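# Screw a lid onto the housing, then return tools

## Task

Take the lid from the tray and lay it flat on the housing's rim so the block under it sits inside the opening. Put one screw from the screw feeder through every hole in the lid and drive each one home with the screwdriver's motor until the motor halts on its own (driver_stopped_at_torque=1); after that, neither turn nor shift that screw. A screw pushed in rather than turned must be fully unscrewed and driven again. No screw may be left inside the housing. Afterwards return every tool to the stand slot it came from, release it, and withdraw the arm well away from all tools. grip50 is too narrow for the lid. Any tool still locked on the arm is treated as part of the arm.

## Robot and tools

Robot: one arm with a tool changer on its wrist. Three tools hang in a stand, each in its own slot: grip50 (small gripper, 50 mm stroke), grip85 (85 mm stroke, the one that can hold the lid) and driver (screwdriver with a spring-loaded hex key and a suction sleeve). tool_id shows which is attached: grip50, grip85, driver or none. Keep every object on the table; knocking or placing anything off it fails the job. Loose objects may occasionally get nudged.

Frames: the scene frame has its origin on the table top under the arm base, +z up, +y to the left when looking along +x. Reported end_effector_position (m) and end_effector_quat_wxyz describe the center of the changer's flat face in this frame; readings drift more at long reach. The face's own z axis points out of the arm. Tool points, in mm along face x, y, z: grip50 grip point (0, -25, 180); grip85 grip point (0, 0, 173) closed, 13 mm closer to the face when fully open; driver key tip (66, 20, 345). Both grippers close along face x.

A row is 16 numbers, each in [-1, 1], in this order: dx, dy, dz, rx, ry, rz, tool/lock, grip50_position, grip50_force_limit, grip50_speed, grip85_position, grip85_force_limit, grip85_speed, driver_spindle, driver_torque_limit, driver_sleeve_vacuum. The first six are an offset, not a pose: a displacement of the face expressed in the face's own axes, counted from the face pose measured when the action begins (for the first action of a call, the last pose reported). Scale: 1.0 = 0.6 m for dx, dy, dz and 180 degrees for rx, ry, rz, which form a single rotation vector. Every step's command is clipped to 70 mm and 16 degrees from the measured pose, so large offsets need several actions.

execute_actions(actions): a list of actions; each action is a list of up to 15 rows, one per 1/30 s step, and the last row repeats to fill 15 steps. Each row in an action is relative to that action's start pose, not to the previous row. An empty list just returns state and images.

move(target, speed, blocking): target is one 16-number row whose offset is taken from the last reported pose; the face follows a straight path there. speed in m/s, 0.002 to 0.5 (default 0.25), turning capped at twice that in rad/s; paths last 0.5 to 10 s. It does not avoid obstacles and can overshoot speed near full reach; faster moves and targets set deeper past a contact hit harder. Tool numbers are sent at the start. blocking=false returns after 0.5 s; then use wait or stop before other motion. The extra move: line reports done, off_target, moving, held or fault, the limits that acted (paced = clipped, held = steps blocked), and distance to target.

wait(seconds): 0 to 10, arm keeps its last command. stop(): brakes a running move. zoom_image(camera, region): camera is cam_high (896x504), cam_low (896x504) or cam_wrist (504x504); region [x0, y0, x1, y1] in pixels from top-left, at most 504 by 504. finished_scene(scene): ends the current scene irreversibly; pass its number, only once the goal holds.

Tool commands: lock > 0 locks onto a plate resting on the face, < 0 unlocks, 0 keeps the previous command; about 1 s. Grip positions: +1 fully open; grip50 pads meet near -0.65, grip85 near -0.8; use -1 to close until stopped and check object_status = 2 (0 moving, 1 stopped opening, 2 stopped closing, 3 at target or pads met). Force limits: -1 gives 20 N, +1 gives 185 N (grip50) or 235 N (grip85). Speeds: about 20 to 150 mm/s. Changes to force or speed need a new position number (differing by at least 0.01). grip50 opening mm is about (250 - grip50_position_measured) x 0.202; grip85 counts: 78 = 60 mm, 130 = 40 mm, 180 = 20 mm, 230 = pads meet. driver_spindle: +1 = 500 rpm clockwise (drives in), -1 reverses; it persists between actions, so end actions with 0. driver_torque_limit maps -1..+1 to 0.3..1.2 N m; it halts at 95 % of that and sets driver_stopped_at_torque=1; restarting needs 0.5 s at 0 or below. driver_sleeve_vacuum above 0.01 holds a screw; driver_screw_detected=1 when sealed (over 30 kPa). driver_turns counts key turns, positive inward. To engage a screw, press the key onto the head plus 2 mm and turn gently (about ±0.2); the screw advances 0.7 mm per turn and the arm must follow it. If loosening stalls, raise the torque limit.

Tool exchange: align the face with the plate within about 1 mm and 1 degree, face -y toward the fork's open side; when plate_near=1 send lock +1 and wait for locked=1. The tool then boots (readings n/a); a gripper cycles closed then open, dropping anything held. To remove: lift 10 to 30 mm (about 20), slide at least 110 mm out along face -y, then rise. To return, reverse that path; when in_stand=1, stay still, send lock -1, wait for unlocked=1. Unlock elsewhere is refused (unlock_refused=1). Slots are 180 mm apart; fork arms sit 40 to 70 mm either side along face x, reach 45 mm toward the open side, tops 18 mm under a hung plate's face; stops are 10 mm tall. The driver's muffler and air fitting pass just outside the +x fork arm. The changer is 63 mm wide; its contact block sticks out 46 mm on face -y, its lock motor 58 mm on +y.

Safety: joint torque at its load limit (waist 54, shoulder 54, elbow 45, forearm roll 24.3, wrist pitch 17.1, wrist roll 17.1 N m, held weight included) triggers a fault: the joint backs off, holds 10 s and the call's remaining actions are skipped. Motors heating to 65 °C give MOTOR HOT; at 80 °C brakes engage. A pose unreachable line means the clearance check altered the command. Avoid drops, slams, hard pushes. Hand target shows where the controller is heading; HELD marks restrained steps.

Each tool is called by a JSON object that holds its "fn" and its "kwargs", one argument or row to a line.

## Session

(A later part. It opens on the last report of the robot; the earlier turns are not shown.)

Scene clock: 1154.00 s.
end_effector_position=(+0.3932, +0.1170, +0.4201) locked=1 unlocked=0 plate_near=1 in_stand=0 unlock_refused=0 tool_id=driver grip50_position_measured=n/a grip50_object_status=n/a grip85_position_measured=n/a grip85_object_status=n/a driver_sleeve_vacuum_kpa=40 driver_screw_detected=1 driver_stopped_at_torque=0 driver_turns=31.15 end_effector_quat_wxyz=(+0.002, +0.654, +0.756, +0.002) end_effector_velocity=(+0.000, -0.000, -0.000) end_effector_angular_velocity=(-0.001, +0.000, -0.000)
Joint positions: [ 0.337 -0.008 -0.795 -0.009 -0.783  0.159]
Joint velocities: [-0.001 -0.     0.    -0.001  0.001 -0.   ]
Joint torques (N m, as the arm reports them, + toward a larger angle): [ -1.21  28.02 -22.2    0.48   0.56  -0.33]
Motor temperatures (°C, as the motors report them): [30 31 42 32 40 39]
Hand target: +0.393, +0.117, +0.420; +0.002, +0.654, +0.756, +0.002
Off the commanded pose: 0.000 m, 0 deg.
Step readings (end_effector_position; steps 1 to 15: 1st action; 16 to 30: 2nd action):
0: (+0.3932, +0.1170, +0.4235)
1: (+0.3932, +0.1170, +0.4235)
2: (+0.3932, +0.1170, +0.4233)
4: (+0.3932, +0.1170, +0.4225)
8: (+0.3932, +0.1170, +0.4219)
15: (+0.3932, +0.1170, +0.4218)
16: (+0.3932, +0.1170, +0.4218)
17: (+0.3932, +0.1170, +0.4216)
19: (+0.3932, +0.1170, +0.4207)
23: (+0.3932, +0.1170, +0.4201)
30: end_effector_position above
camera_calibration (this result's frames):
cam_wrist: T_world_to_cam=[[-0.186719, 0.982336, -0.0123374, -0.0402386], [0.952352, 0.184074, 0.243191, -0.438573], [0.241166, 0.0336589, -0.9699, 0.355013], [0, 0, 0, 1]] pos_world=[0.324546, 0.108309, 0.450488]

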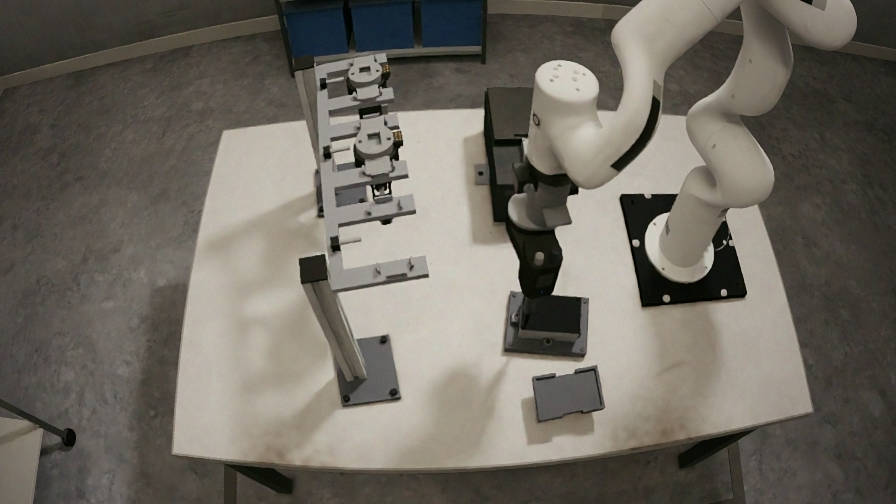

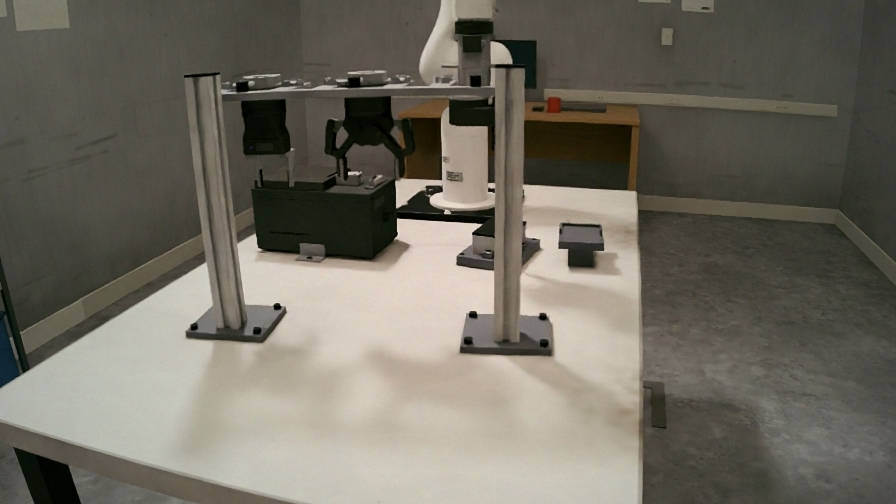

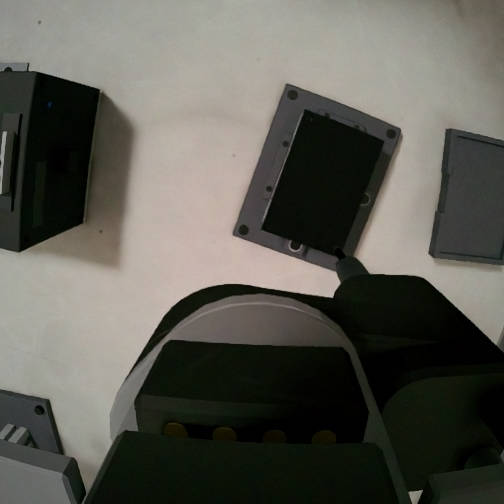

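{"fn": "execute_actions", "kwargs": {
  "actions": [
    [[0,0,0.001,0,0,0,0,0,0,0,0,0,0,0.2,-0.5,1]],
    [[0,0,0.001,0,0,0,0,0,0,0,0,0,0,0.2,-0.5,1]],
    [[0,0,0.001,0,0,0,0,0,0,0,0,0,0,0.2,-0.5,1]],
    [[0,0,0.001,0,0,0,0,0,0,0,0,0,0,0.2,-0.5,1]],
    [[0,0,0.001,0,0,0,0,0,0,0,0,0,0,0.2,-0.5,1]],
    [[0,0,0.0005,0,0,0,0,0,0,0,0,0,0,0,-0.5,1]]
  ]
}}

Scene clock: 1164.27 s.
end_effector_position=(+0.3934, +0.1171, +0.4167) locked=1 unlocked=0 plate_near=1 in_stand=0 unlock_refused=0 tool_id=driver grip50_position_measured=n/a grip50_object_status=n/a grip85_position_measured=n/a grip85_object_status=n/a driver_sleeve_vacuum_kpa=32 driver_screw_detected=1 driver_stopped_at_torque=0 driver_turns=35.26 end_effector_quat_wxyz=(+0.002, +0.654, +0.756, +0.003) end_effector_velocity=(-0.000, +0.000, -0.001) end_effector_angular_velocity=(-0.000, +0.002, -0.000)
Joint positions: [ 0.337 -0.012 -0.791 -0.009 -0.774  0.159]
Joint velocities: [ 0.    -0.001  0.001  0.     0.     0.   ]
Joint torques (N m, as the arm reports them, + toward a larger angle): [ -0.91  29.69 -23.26   0.67  -0.4   -0.35]
Motor temperatures (°C, as the motors report them): [30 31 42 32 40 39]
Hand target: +0.393, +0.117, +0.417; +0.002, +0.654, +0.756, +0.003
Off the commanded pose: 0.000 m, 0 deg.
Step readings (end_effector_position; steps 1 to 15: 1st action; 16 to 30: 2nd action; 31 to 45: 3rd action; 46 to 60: 4th action; 61 to 75: 5th action; 76 to 90: 6th action):
0: (+0.3932, +0.1170, +0.4200)
1: (+0.3932, +0.1170, +0.4200)
2: (+0.3932, +0.1170, +0.4200)
4: (+0.3932, +0.1170, +0.4197)
8: (+0.3932, +0.1170, +0.4195)
15: (+0.3932, +0.1170, +0.4195)
16: (+0.3932, +0.1170, +0.4195)
17: (+0.3932, +0.1170, +0.4194)
19: (+0.3933, +0.1170, +0.4191)
23: (+0.3932, +0.1170, +0.4189)
30: (+0.3932, +0.1170, +0.4189)
31: (+0.3932, +0.1170, +0.4189)
32: (+0.3933, +0.1170, +0.4188)
34: (+0.3933, +0.1170, +0.4185)
38: (+0.3933, +0.1170, +0.4183)
45: (+0.3933, +0.1170, +0.4183)
46: (+0.3933, +0.1170, +0.4183)
47: (+0.3933, +0.1170, +0.4182)
49: (+0.3933, +0.1170, +0.4179)
53: (+0.3933, +0.1170, +0.4177)
60: (+0.3933, +0.1170, +0.4177)
61: (+0.3933, +0.1170, +0.4177)
62: (+0.3933, +0.1170, +0.4176)
64: (+0.3933, +0.1170, +0.4173)
68: (+0.3933, +0.1170, +0.4171)
75: (+0.3934, +0.1171, +0.4170)
76: (+0.3934, +0.1171, +0.4170)
77: (+0.3934, +0.1171, +0.4170)
79: (+0.3934, +0.1171, +0.4168)
83: (+0.3934, +0.1171, +0.4167)
90: end_effector_position above
camera_calibration (this result's frames):
cam_wrist: T_world_to_cam=[[-0.18658, 0.982364, -0.0122132, -0.0404086], [0.952149, 0.183876, 0.244133, -0.438225], [0.242073, 0.0339215, -0.969665, 0.351237], [0, 0, 0, 1]] pos_world=[0.324691, 0.108361, 0.447074]

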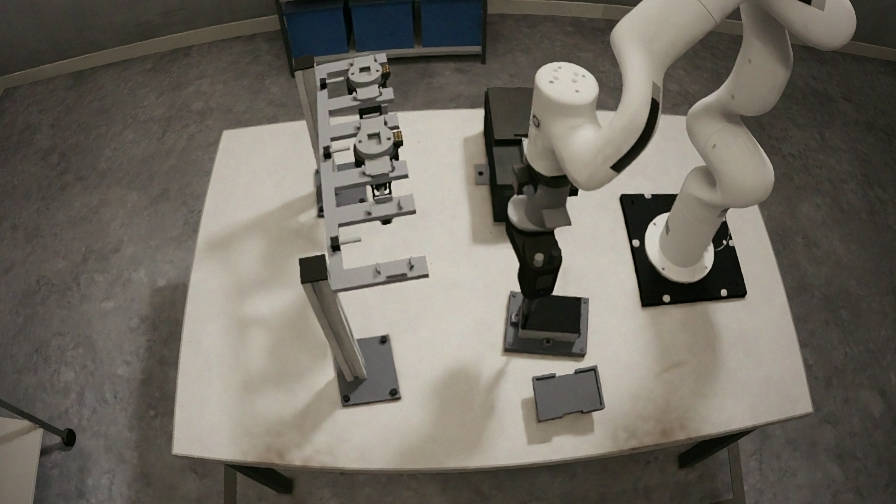

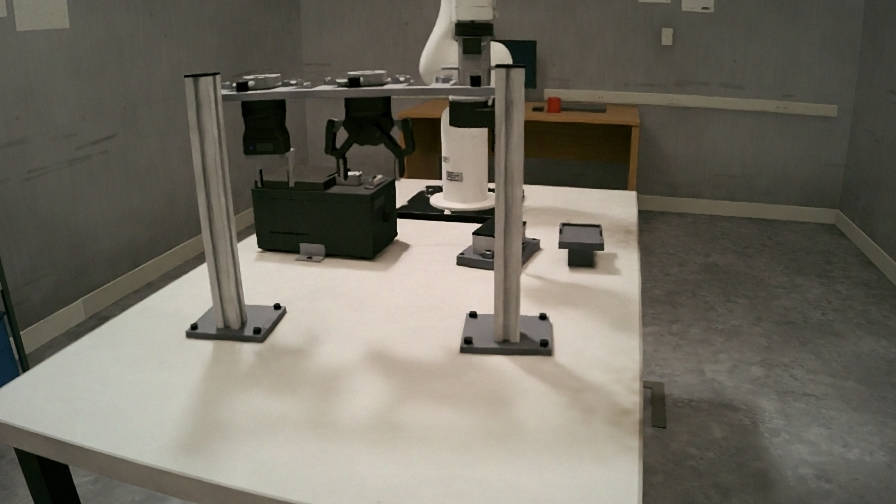

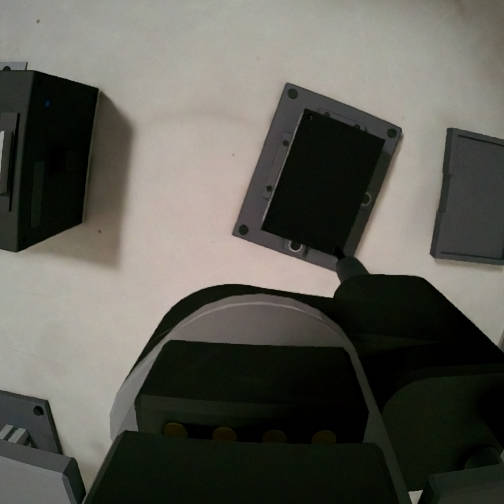

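{"fn": "execute_actions", "kwargs": {
  "actions": [
    [[0,0,0.0005,0,0,0,0,0,0,0,0,0,0,0.2,-0.5,1]],
    [[0,0,0.001,0,0,0,0,0,0,0,0,0,0,0.2,-0.5,1]],
    [[0,0,0.001,0,0,0,0,0,0,0,0,0,0,0.2,-0.5,1]],
    [[0,0,0.001,0,0,0,0,0,0,0,0,0,0,0.2,-0.5,1]],
    [[0,0,0.001,0,0,0,0,0,0,0,0,0,0,0.2,-0.5,1]],
    [[0,0,0.001,0,0,0,0,0,0,0,0,0,0,0.2,-0.5,1]],
    [[0,0,0.001,0,0,0,0,0,0,0,0,0,0,0.2,-0.5,1]],
    [[0,0,0,0,0,0,0,0,0,0,0,0,0,0,-0.5,1]]
  ]
}}

Scene clock: 1181.50 s.
end_effector_position=(+0.3935, +0.1171, +0.4129) locked=1 unlocked=0 plate_near=1 in_stand=0 unlock_refused=0 tool_id=driver grip50_position_measured=n/a grip50_object_status=n/a grip85_position_measured=n/a grip85_object_status=n/a driver_sleeve_vacuum_kpa=40 driver_screw_detected=1 driver_stopped_at_torque=0 driver_turns=41.04 end_effector_quat_wxyz=(+0.002, +0.654, +0.756, +0.003) end_effector_velocity=(+0.000, +0.001, +0.000) end_effector_angular_velocity=(+0.001, -0.001, +0.001)
Joint positions: [ 0.337 -0.017 -0.786 -0.01  -0.764  0.159]
Joint velocities: [ 0.001 -0.001 -0.001  0.     0.001 -0.001]
Joint torques (N m, as the arm reports them, + toward a larger angle): [ -0.51  29.26 -21.43   0.82  -1.05  -0.58]
Motor temperatures (°C, as the motors report them): [30 31 42 32 40 39]
Hand target: +0.394, +0.117, +0.413; +0.002, +0.654, +0.756, +0.003
Off the commanded pose: 0.000 m, 0 deg.
Step readings (end_effector_position; steps 1 to 15: 1st action; 16 to 30: 2nd action; 31 to 45: 3rd action; 46 to 60: 4th action; 61 to 75: 5th action; 76 to 90: 6th action; 91 to 105: 7th action; 106 to 120: 8th action):
0: (+0.3934, +0.1171, +0.4167)
1: (+0.3934, +0.1171, +0.4167)
2: (+0.3934, +0.1171, +0.4167)
4: (+0.3934, +0.1171, +0.4165)
8: (+0.3935, +0.1171, +0.4165)
15: (+0.3934, +0.1171, +0.4164)
16: (+0.3934, +0.1170, +0.4164)
17: (+0.3934, +0.1170, +0.4163)
19: (+0.3934, +0.1170, +0.4161)
23: (+0.3935, +0.1171, +0.4159)
30: (+0.3935, +0.1171, +0.4158)
31: (+0.3935, +0.1171, +0.4158)
32: (+0.3935, +0.1171, +0.4158)
34: (+0.3935, +0.1171, +0.4155)
38: (+0.3935, +0.1171, +0.4153)
45: (+0.3935, +0.1171, +0.4153)
46: (+0.3935, +0.1171, +0.4152)
47: (+0.3935, +0.1171, +0.4152)
49: (+0.3935, +0.1171, +0.4149)
53: (+0.3935, +0.1171, +0.4147)
60: (+0.3935, +0.1171, +0.4147)
61: (+0.3935, +0.1171, +0.4146)
62: (+0.3935, +0.1171, +0.4146)
64: (+0.3935, +0.1171, +0.4143)
68: (+0.3935, +0.1171, +0.4141)
75: (+0.3935, +0.1171, +0.4141)
76: (+0.3935, +0.1171, +0.4140)
77: (+0.3935, +0.1171, +0.4140)
79: (+0.3935, +0.1171, +0.4137)
83: (+0.3935, +0.1171, +0.4135)
90: (+0.3935, +0.1171, +0.4135)
91: (+0.3935, +0.1171, +0.4135)
92: (+0.3935, +0.1171, +0.4134)
94: (+0.3935, +0.1171, +0.4131)
98: (+0.3935, +0.1171, +0.4129)
105: (+0.3935, +0.1171, +0.4129)
106: (+0.3935, +0.1171, +0.4129)
107: (+0.3935, +0.1171, +0.4129)
109: (+0.3935, +0.1171, +0.4129)
113: (+0.3935, +0.1171, +0.4129)
120: end_effector_position above
camera_calibration (this result's frames):
cam_wrist: T_world_to_cam=[[-0.186502, 0.982379, -0.0122066, -0.0404732], [0.952046, 0.183783, 0.244605, -0.437538], [0.242538, 0.033998, -0.969546, 0.347228], [0, 0, 0, 1]] pos_world=[0.324792, 0.108367, 0.443183]

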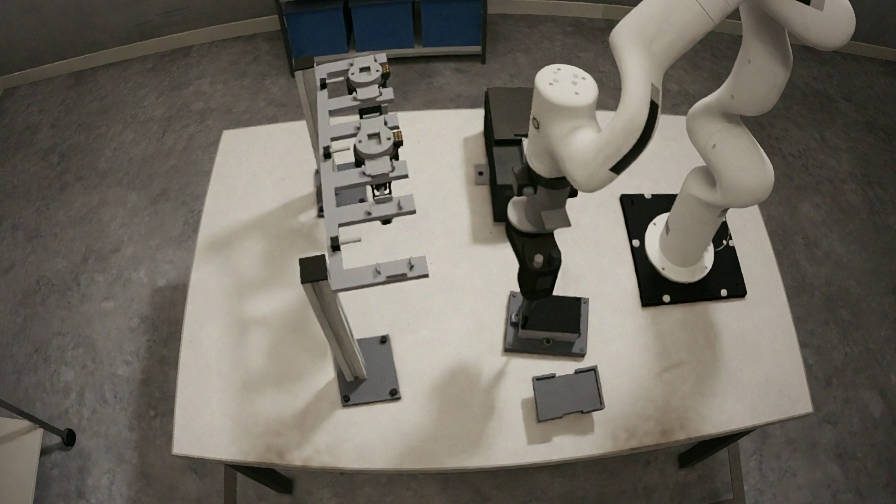

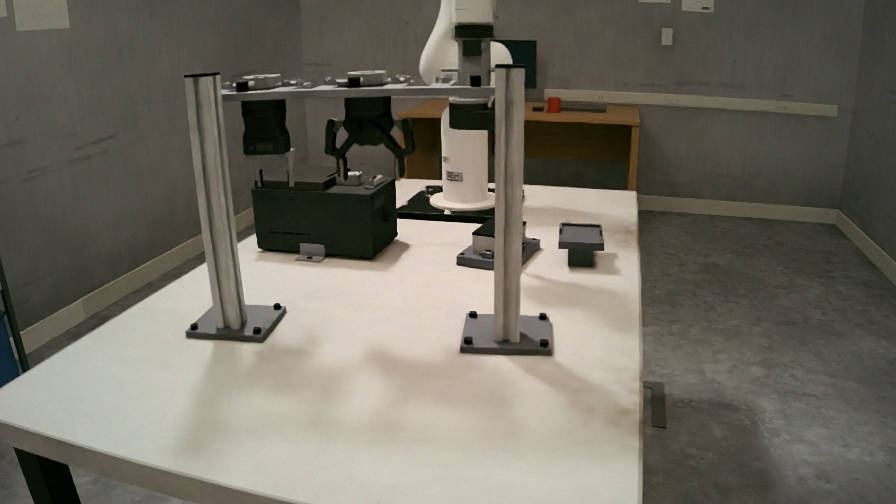

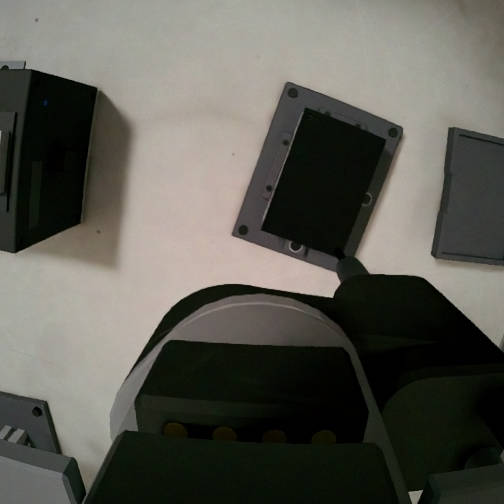

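{"fn": "execute_actions", "kwargs": {
  "actions": [
    [[0,0,0.0008,0,0,0,0,0,0,0,0,0,0,0.2,-0.5,1]],
    [[0,0,0.001,0,0,0,0,0,0,0,0,0,0,0.2,-0.5,1]],
    [[0,0,0.0005,0,0,0,0,0,0,0,0,0,0,0.2,-0.5,1]],
    [[0,0,0,0,0,0,0,0,0,0,0,0,0,0,-0.5,1]]
  ]
}}

Scene clock: 1188.70 s.
end_effector_position=(+0.3935, +0.1171, +0.4115) locked=1 unlocked=0 plate_near=1 in_stand=0 unlock_refused=0 tool_id=driver grip50_position_measured=n/a grip50_object_status=n/a grip85_position_measured=n/a grip85_object_status=n/a driver_sleeve_vacuum_kpa=40 driver_screw_detected=1 driver_stopped_at_torque=1 driver_turns=42.01 end_effector_quat_wxyz=(+0.002, +0.654, +0.756, +0.003) end_effector_velocity=(+0.000, -0.000, +0.000) end_effector_angular_velocity=(-0.000, +0.000, -0.000)
Joint positions: [ 0.337 -0.019 -0.785 -0.01  -0.761  0.159]
Joint velocities: [-0.    -0.    -0.    -0.    -0.001  0.   ]
Joint torques (N m, as the arm reports them, + toward a larger angle): [ -0.5   28.76 -22.     0.71  -1.32  -0.63]
Motor temperatures (°C, as the motors report them): [30 31 42 32 40 39]
Hand target: +0.394, +0.117, +0.411; +0.002, +0.654, +0.756, +0.003
Off the commanded pose: 0.000 m, 0 deg.
Step readings (end_effector_position; steps 1 to 15: 1st action; 16 to 30: 2nd action; 31 to 45: 3rd action; 46 to 60: 4th action):
0: (+0.3935, +0.1171, +0.4129)
1: (+0.3935, +0.1171, +0.4129)
2: (+0.3935, +0.1171, +0.4128)
4: (+0.3935, +0.1171, +0.4126)
8: (+0.3935, +0.1171, +0.4124)
15: (+0.3935, +0.1171, +0.4124)
16: (+0.3935, +0.1171, +0.4124)
17: (+0.3935, +0.1171, +0.4123)
19: (+0.3936, +0.1171, +0.4120)
23: (+0.3936, +0.1171, +0.4118)
30: (+0.3935, +0.1171, +0.4118)
31: (+0.3935, +0.1171, +0.4118)
32: (+0.3936, +0.1171, +0.4117)
34: (+0.3935, +0.1171, +0.4116)
38: (+0.3935, +0.1171, +0.4115)
45: (+0.3935, +0.1171, +0.4115)
46: (+0.3935, +0.1171, +0.4115)
47: (+0.3935, +0.1171, +0.4115)
49: (+0.3935, +0.1171, +0.4115)
53: (+0.3935, +0.1171, +0.4115)
60: end_effector_position above
camera_calibration (this result's frames):
cam_wrist: T_world_to_cam=[[-0.186293, 0.982419, -0.0121891, -0.0405742], [0.952072, 0.183574, 0.244663, -0.437234], [0.242599, 0.0339743, -0.969531, 0.345873], [0, 0, 0, 1]] pos_world=[0.324811, 0.108375, 0.441815]

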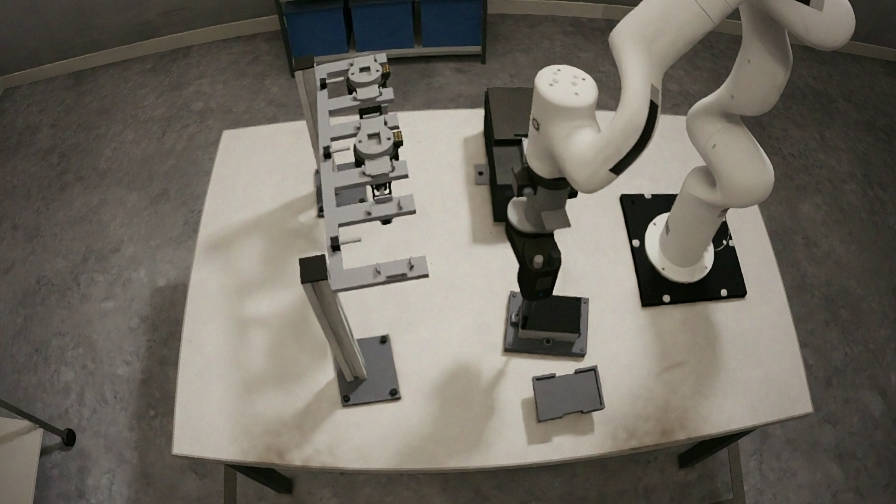

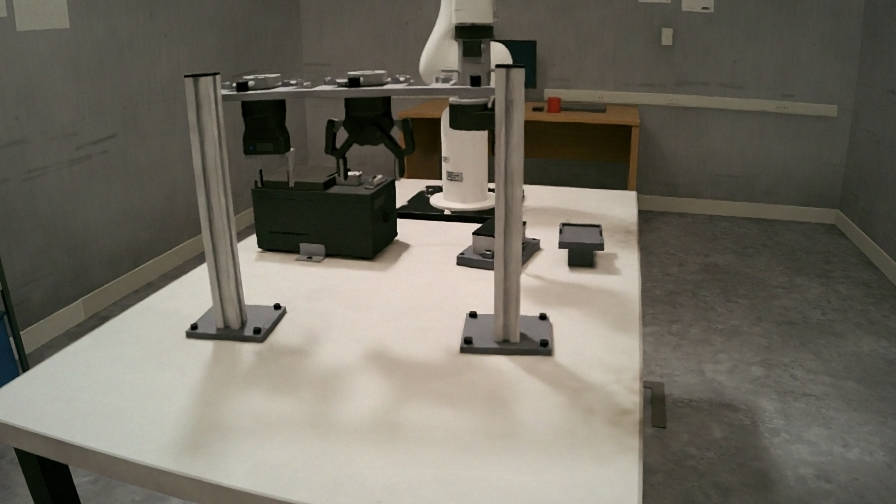

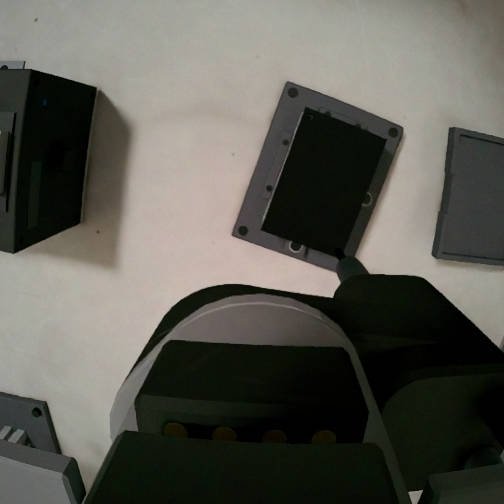

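{"fn": "execute_actions", "kwargs": {
  "actions": [
    [[0,0,0,0,0,0,0,0,0,0,0,0,0,0,-0.5,0]],
    [[0,0,-0.01,0,0,0,0,0,0,0,0,0,0,0,-0.5,0]],
    [[0,0,-0.03,0,0,0,0,0,0,0,0,0,0,0,-0.5,0]]
  ]
}}

{"fn": "zoom_image", "kwargs": {
  "camera": "cam_wrist",
  "region": [310,220,360,270]
}}

Scene clock: 1200.37 s.
end_effector_position=(+0.3931, +0.1170, +0.4351) locked=1 unlocked=0 plate_near=1 in_stand=0 unlock_refused=0 tool_id=driver grip50_position_measured=n/a grip50_object_status=n/a grip85_position_measured=n/a grip85_object_status=n/a driver_sleeve_vacuum_kpa=0 driver_screw_detected=0 driver_stopped_at_torque=1 driver_turns=42.01 end_effector_quat_wxyz=(+0.002, +0.654, +0.756, +0.002) end_effector_velocity=(+0.001, +0.001, +0.001) end_effector_angular_velocity=(+0.002, -0.003, -0.001)
Joint positions: [ 0.337  0.01  -0.814 -0.009 -0.82   0.159]
Joint velocities: [ 0.     0.    -0.002  0.001  0.001  0.   ]
Joint torques (N m, as the arm reports them, + toward a larger angle): [ -1.94  31.63 -25.41   0.29   0.52  -0.27]
Motor temperatures (°C, as the motors report them): [30 31 42 32 40 39]
Hand target: +0.393, +0.117, +0.435; +0.002, +0.654, +0.756, +0.002
Off the commanded pose: 0.000 m, 0 deg.
Step readings (end_effector_position; steps 1 to 15: 1st action; 16 to 30: 2nd action; 31 to 45: 3rd action):
0: (+0.3935, +0.1171, +0.4115)
1: (+0.3935, +0.1171, +0.4115)
2: (+0.3935, +0.1171, +0.4115)
4: (+0.3935, +0.1171, +0.4115)
8: (+0.3935, +0.1171, +0.4115)
15: (+0.3935, +0.1171, +0.4115)
16: (+0.3935, +0.1171, +0.4115)
17: (+0.3935, +0.1170, +0.4120)
19: (+0.3935, +0.1171, +0.4150)
23: (+0.3928, +0.1169, +0.4168)
30: (+0.3933, +0.1170, +0.4173)
31: (+0.3933, +0.1170, +0.4173)
32: (+0.3932, +0.1170, +0.4183)
34: (+0.3927, +0.1169, +0.4263)
38: (+0.3937, +0.1172, +0.4351)
45: end_effector_position above
camera_calibration (this result's frames):
cam_wrist: T_world_to_cam=[[-0.186525, 0.982374, -0.0122773, -0.040196], [0.952415, 0.183875, 0.243095, -0.442065], [0.241067, 0.0336501, -0.969925, 0.369685], [0, 0, 0, 1]] pos_world=[0.324413, 0.108332, 0.465537]

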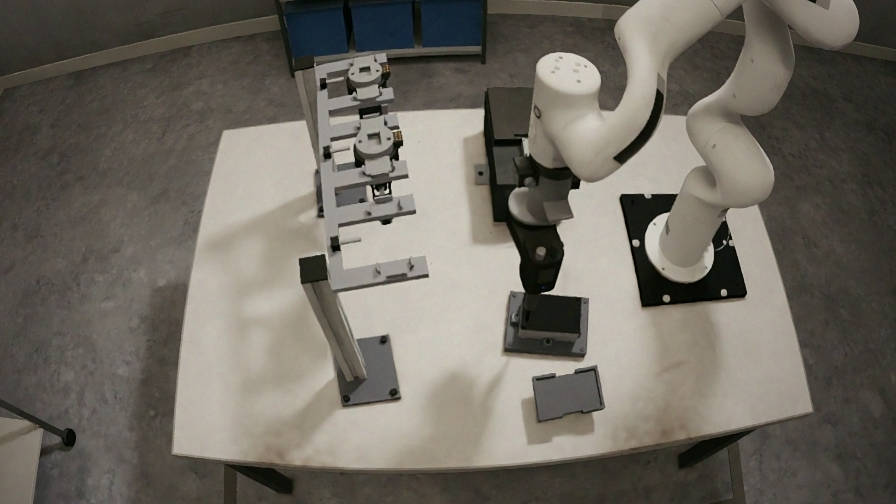

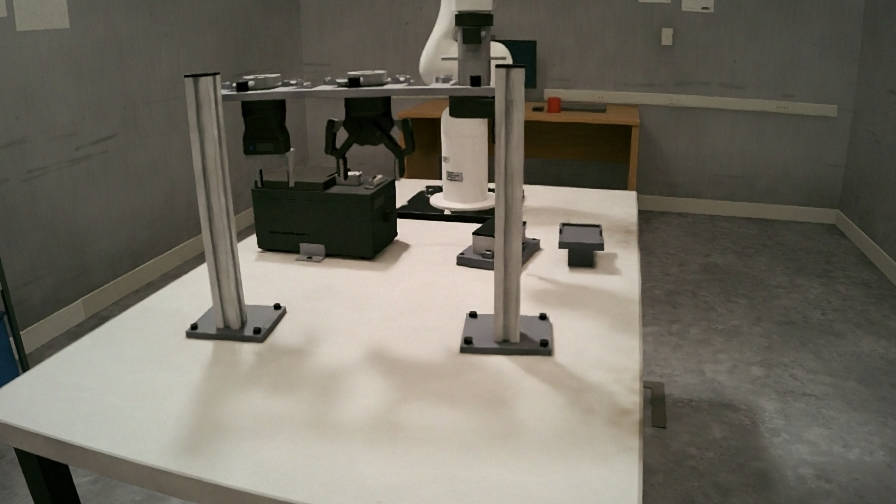

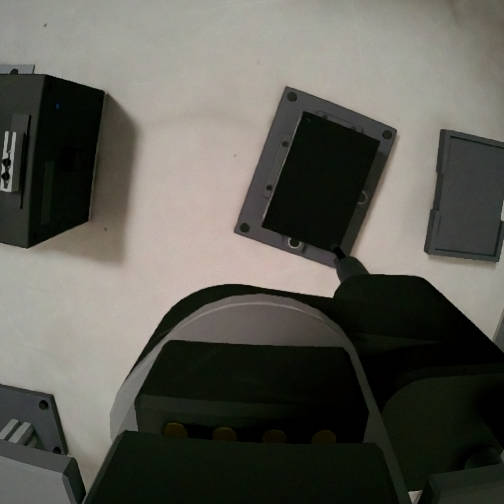

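Region (310, 220, 360, 270) of cam_wrist's 504x504 image, scaled by 10.080, with more detail than that image has.

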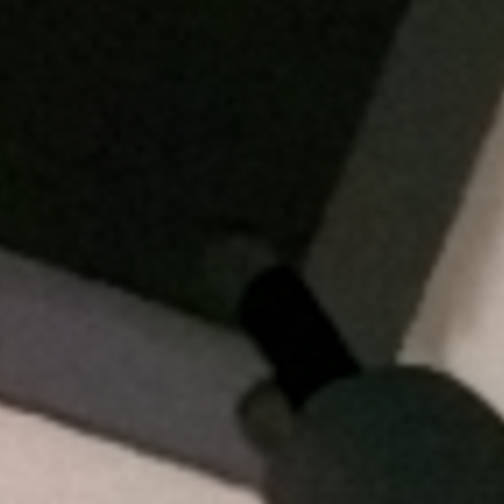

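{"fn": "move", "kwargs": {
  "target": [-0.478,-0.141,-0.19,0,0,0,0,0,0,0,0,0,0,0,-0.5,0],
  "speed": 0.25
}}

{"fn": "zoom_image", "kwargs": {
  "camera": "cam_wrist",
  "region": [290,200,370,280]
}}

Scene clock: 1216.67 s.
end_effector_position=(+0.3499, -0.1786, +0.5490) locked=1 unlocked=0 plate_near=1 in_stand=0 unlock_refused=0 tool_id=driver grip50_position_measured=n/a grip50_object_status=n/a grip85_position_measured=n/a grip85_object_status=n/a driver_sleeve_vacuum_kpa=0 driver_screw_detected=0 driver_stopped_at_torque=1 driver_turns=42.01 end_effector_quat_wxyz=(+0.002, +0.654, +0.757, +0.002) end_effector_velocity=(+0.000, -0.002, +0.001) end_effector_angular_velocity=(-0.001, -0.002, -0.001)
Joint positions: [-0.423  0.147 -0.953 -0.003 -1.092 -0.607]
Joint velocities: [-0.004 -0.001 -0.003  0.     0.    -0.003]
Joint torques (N m, as the arm reports them, + toward a larger angle): [ -2.82  24.95 -26.58   1.49   0.    -0.23]
Motor temperatures (°C, as the motors report them): [30 31 42 32 40 39]
Hand target: +0.350, -0.179, +0.549; +0.003, +0.654, +0.757, +0.002
Off the commanded pose: 0.001 m, 0 deg.
move: done
camera_calibration (this result's frames):
cam_wrist: T_world_to_cam=[[-0.187167, 0.982242, -0.012981, 0.244144], [0.952158, 0.184653, 0.243511, -0.374224], [0.241584, 0.0332174, -0.969811, 0.500161], [0, 0, 0, 1]] pos_world=[0.281186, -0.187321, 0.579359]

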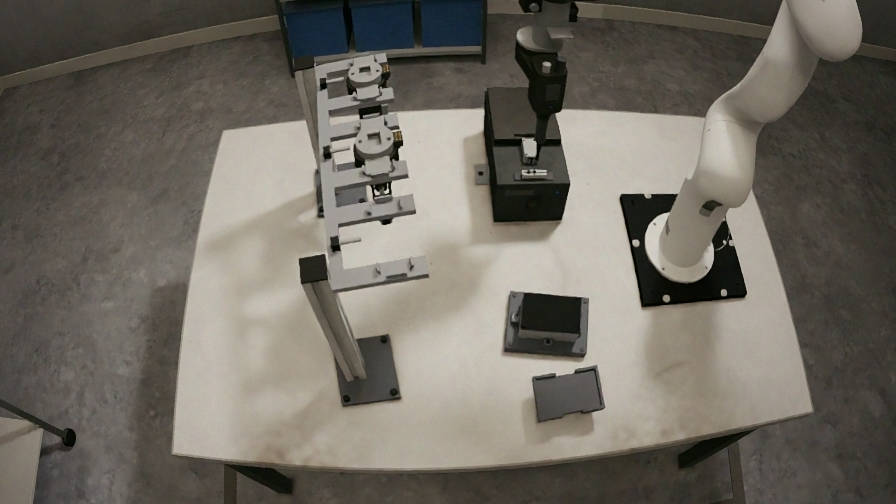

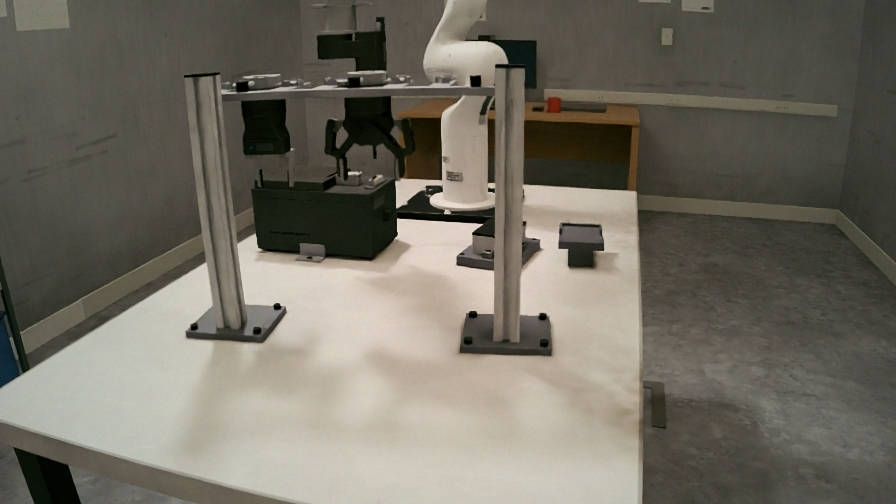

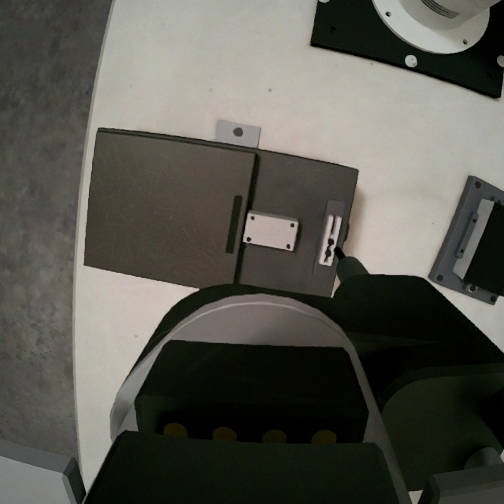

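Region (290, 200, 370, 280) of cam_wrist's 504x504 image, scaled by 6.300, with more detail than that image has.

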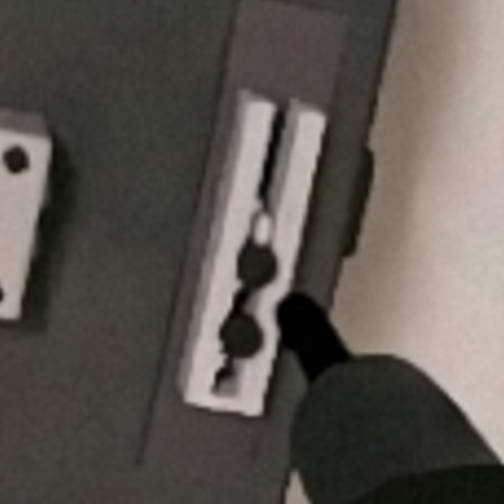

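{"fn": "move", "kwargs": {
  "target": [-0.0007,0.0013,0.045,0,0,0,0,0,0,0,0,0,0,0,-0.5,1],
  "speed": 0.05
}}

{"fn": "zoom_image", "kwargs": {
  "camera": "cam_wrist",
  "region": [290,200,370,280]
}}

Scene clock: 1228.03 s.
end_effector_position=(+0.3509, -0.1790, +0.5221) locked=1 unlocked=0 plate_near=1 in_stand=0 unlock_refused=0 tool_id=driver grip50_position_measured=n/a grip50_object_status=n/a grip85_position_measured=n/a grip85_object_status=n/a driver_sleeve_vacuum_kpa=14 driver_screw_detected=0 driver_stopped_at_torque=1 driver_turns=42.01 end_effector_quat_wxyz=(+0.002, +0.654, +0.757, +0.002) end_effector_velocity=(+0.001, -0.000, -0.000) end_effector_angular_velocity=(-0.002, -0.003, +0.001)
Joint positions: [-0.423  0.133 -0.905 -0.003 -1.03  -0.607]
Joint velocities: [ 0.    -0.     0.001 -0.001  0.005 -0.   ]
Joint torques (N m, as the arm reports them, + toward a larger angle): [ -1.8   24.98 -26.05   1.22  -0.16  -0.32]
Motor temperatures (°C, as the motors report them): [30 31 42 32 40 39]
Hand target: +0.351, -0.179, +0.522; +0.002, +0.654, +0.757, +0.002
Off the commanded pose: 0.000 m, 0 deg.
move: done
camera_calibration (this result's frames):
cam_wrist: T_world_to_cam=[[-0.187065, 0.982259, -0.0131593, 0.24438], [0.95213, 0.184592, 0.243667, -0.368651], [0.241773, 0.0330522, -0.96977, 0.4738], [0, 0, 0, 1]] pos_world=[0.282167, -0.187655, 0.55252]

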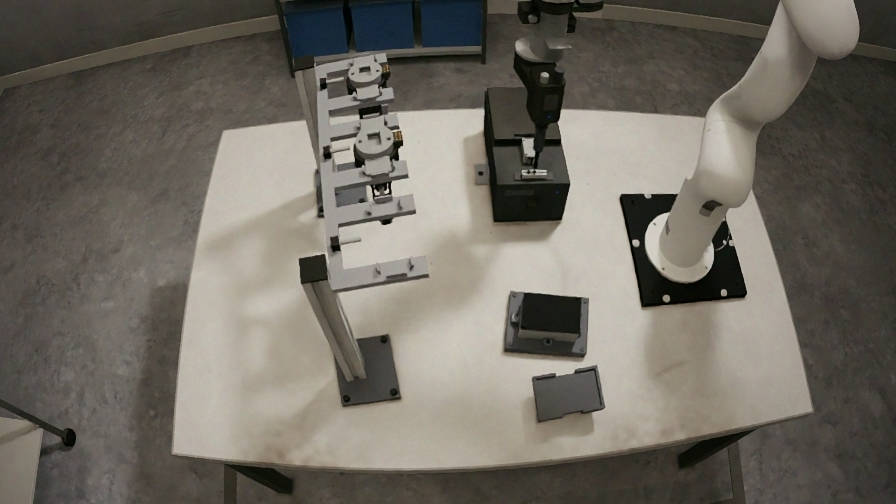

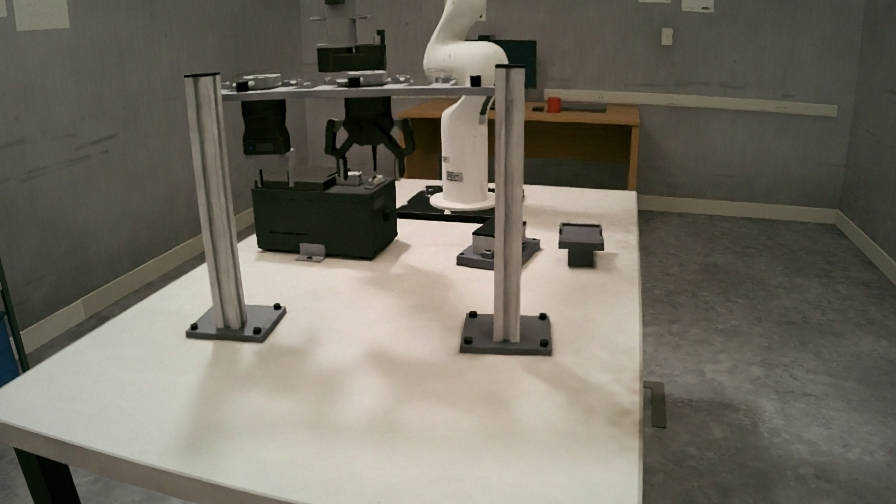

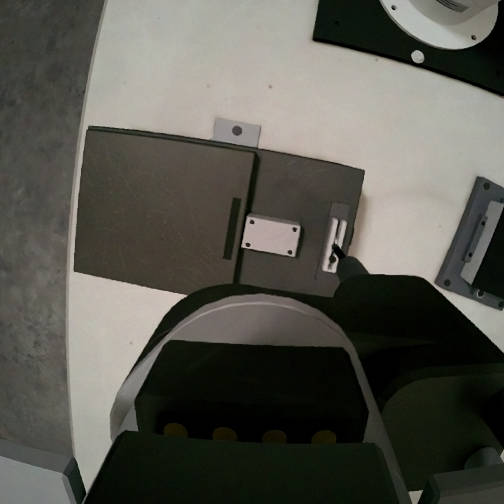

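Region (290, 200, 370, 280) of cam_wrist's 504x504 image, scaled by 6.300, with more detail than that image has.

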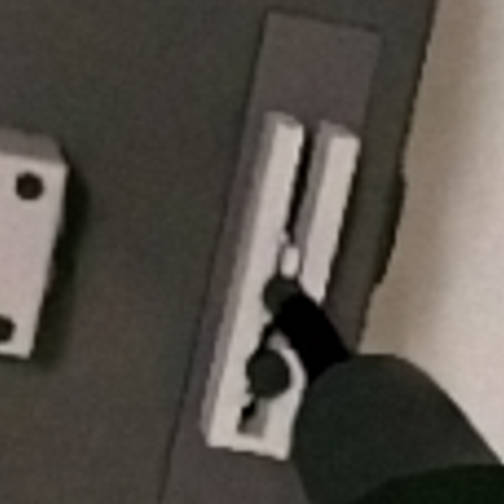

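{"fn": "move", "kwargs": {
  "target": [0,0,0.017,0,0,0,0,0,0,0,0,0,0,0,-0.5,1],
  "speed": 0.03
}}

{"fn": "execute_actions", "kwargs": {
  "actions": [
    [[0,0,0.004,0,0,0,0,0,0,0,0,0,0,0.1,-0.5,1]],
    [[0,0,0.004,0,0,0,0,0,0,0,0,0,0,0.1,-0.5,1]],
    [[0,0,0.004,0,0,0,0,0,0,0,0,0,0,0.1,-0.5,1]],
    [[0,0,0.003,0,0,0,0,0,0,0,0,0,0,0.1,-0.5,1]],
    [[0,0,0.003,0,0,0,0,0,0,0,0,0,0,0.1,-0.5,1]],
    [[0,0,0,0,0,0,0,0,0,0,0,0,0,0,-0.5,1]]
  ]
}}

Scene clock: 1242.17 s.
end_effector_position=(+0.3510, -0.1790, +0.5122) locked=1 unlocked=0 plate_near=1 in_stand=0 unlock_refused=0 tool_id=driver grip50_position_measured=n/a grip50_object_status=n/a grip85_position_measured=n/a grip85_object_status=n/a driver_sleeve_vacuum_kpa=14 driver_screw_detected=0 driver_stopped_at_torque=1 driver_turns=42.01 end_effector_quat_wxyz=(+0.003, +0.654, +0.757, +0.002) end_effector_velocity=(-0.000, -0.000, -0.001) end_effector_angular_velocity=(-0.000, -0.000, +0.001)
Joint positions: [-0.424  0.127 -0.888 -0.003 -1.006 -0.607]
Joint velocities: [-0.    -0.     0.002 -0.     0.003 -0.   ]
Joint torques (N m, as the arm reports them, + toward a larger angle): [ -1.67  24.75 -24.76   0.11  -0.3   -0.31]
Motor temperatures (°C, as the motors report them): [30 31 42 32 40 39]
Hand target: +0.351, -0.179, +0.512; +0.002, +0.654, +0.757, +0.002
Off the commanded pose: 0.000 m, 0 deg.
move: done
camera_calibration (this result's frames):
cam_wrist: T_world_to_cam=[[-0.186942, 0.982279, -0.0134692, 0.244427], [0.952006, 0.184529, 0.244201, -0.366614], [0.242359, 0.0328287, -0.969631, 0.463858], [0, 0, 0, 1]] pos_world=[0.282293, -0.187672, 0.542591]

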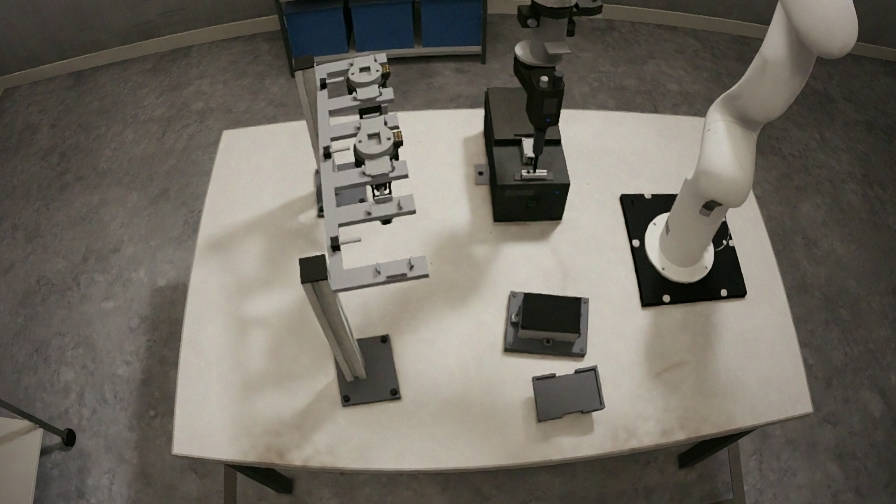

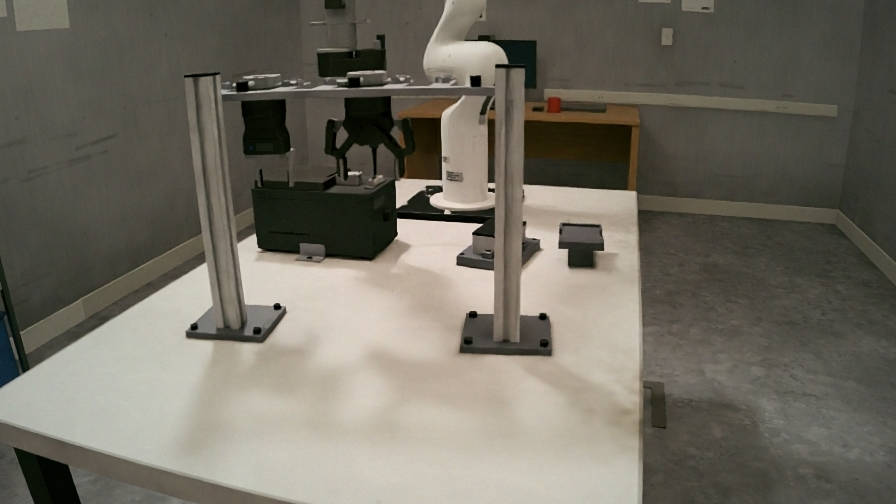

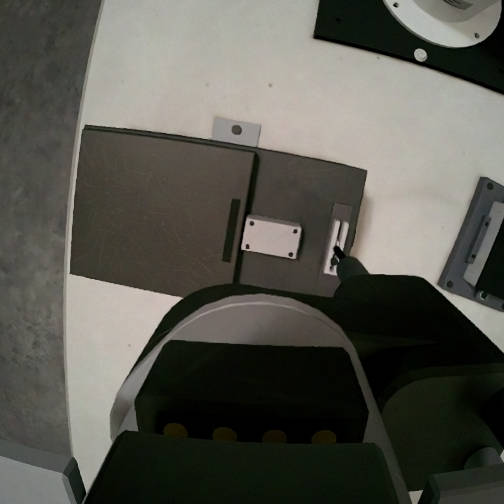

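Scene clock: 1245.17 s.
end_effector_position=(+0.3511, -0.1790, +0.5016) locked=1 unlocked=0 plate_near=1 in_stand=0 unlock_refused=0 tool_id=driver grip50_position_measured=n/a grip50_object_status=n/a grip85_position_measured=n/a grip85_object_status=n/a driver_sleeve_vacuum_kpa=40 driver_screw_detected=1 driver_stopped_at_torque=0 driver_turns=44.09 end_effector_quat_wxyz=(+0.003, +0.654, +0.757, +0.002) end_effector_velocity=(+0.000, +0.000, -0.000) end_effector_angular_velocity=(+0.000, +0.000, +0.001)
Joint positions: [-0.424  0.12  -0.87  -0.003 -0.981 -0.607]
Joint velocities: [ 0.001 -0.001 -0.    -0.     0.    -0.   ]
Joint torques (N m, as the arm reports them, + toward a larger angle): [ -2.42  21.38 -23.     0.23   0.21  -0.26]
Motor temperatures (°C, as the motors report them): [30 31 42 32 40 39]
Hand target: +0.351, -0.179, +0.502; +0.003, +0.654, +0.757, +0.002
Off the commanded pose: 0.000 m, 0 deg.
Step readings (end_effector_position; steps 1 to 15: 1st action; 16 to 30: 2nd action; 31 to 45: 3rd action; 46 to 60: 4th action; 61 to 75: 5th action; 76 to 90: 6th action):
0: (+0.3510, -0.1790, +0.5122)
1: (+0.3510, -0.1790, +0.5122)
2: (+0.3510, -0.1790, +0.5119)
4: (+0.3510, -0.1790, +0.5107)
8: (+0.3510, -0.1790, +0.5100)
15: (+0.3510, -0.1790, +0.5099)
16: (+0.3510, -0.1790, +0.5099)
17: (+0.3510, -0.1790, +0.5096)
19: (+0.3510, -0.1790, +0.5084)
23: (+0.3511, -0.1790, +0.5076)
30: (+0.3510, -0.1790, +0.5075)
31: (+0.3511, -0.1790, +0.5075)
32: (+0.3511, -0.1790, +0.5073)
34: (+0.3510, -0.1790, +0.5061)
38: (+0.3511, -0.1790, +0.5053)
45: (+0.3511, -0.1790, +0.5052)
46: (+0.3511, -0.1790, +0.5051)
47: (+0.3511, -0.1790, +0.5050)
49: (+0.3511, -0.1790, +0.5041)
53: (+0.3511, -0.1790, +0.5035)
60: (+0.3511, -0.1790, +0.5034)
61: (+0.3511, -0.1790, +0.5034)
62: (+0.3511, -0.1790, +0.5032)
64: (+0.3511, -0.1790, +0.5023)
68: (+0.3511, -0.1790, +0.5017)
75: (+0.3511, -0.1790, +0.5016)
76: (+0.3511, -0.1790, +0.5016)
77: (+0.3511, -0.1790, +0.5016)
79: (+0.3511, -0.1790, +0.5016)
83: (+0.3511, -0.1790, +0.5016)
90: end_effector_position above
camera_calibration (this result's frames):
cam_wrist: T_world_to_cam=[[-0.186921, 0.982281, -0.0135712, 0.244362], [0.951982, 0.184531, 0.244292, -0.364116], [0.242468, 0.0327438, -0.969607, 0.453481], [0, 0, 0, 1]] pos_world=[0.282353, -0.18769, 0.531965]

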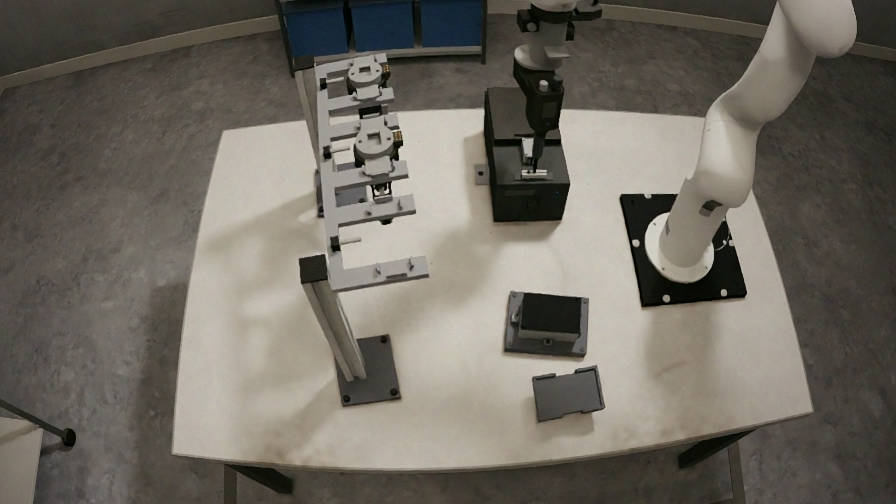

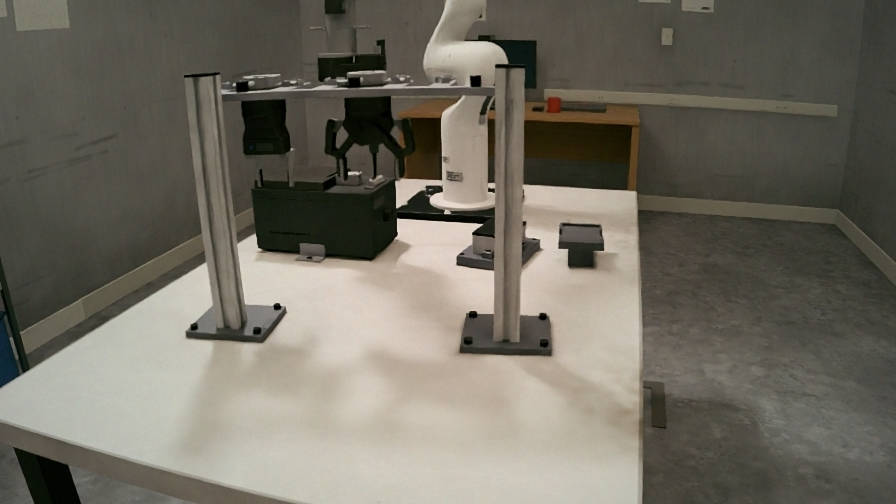

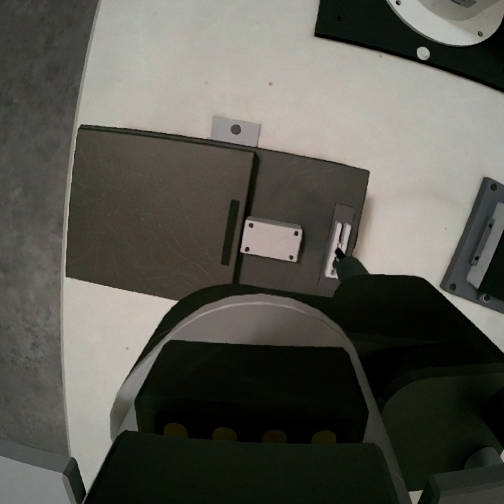

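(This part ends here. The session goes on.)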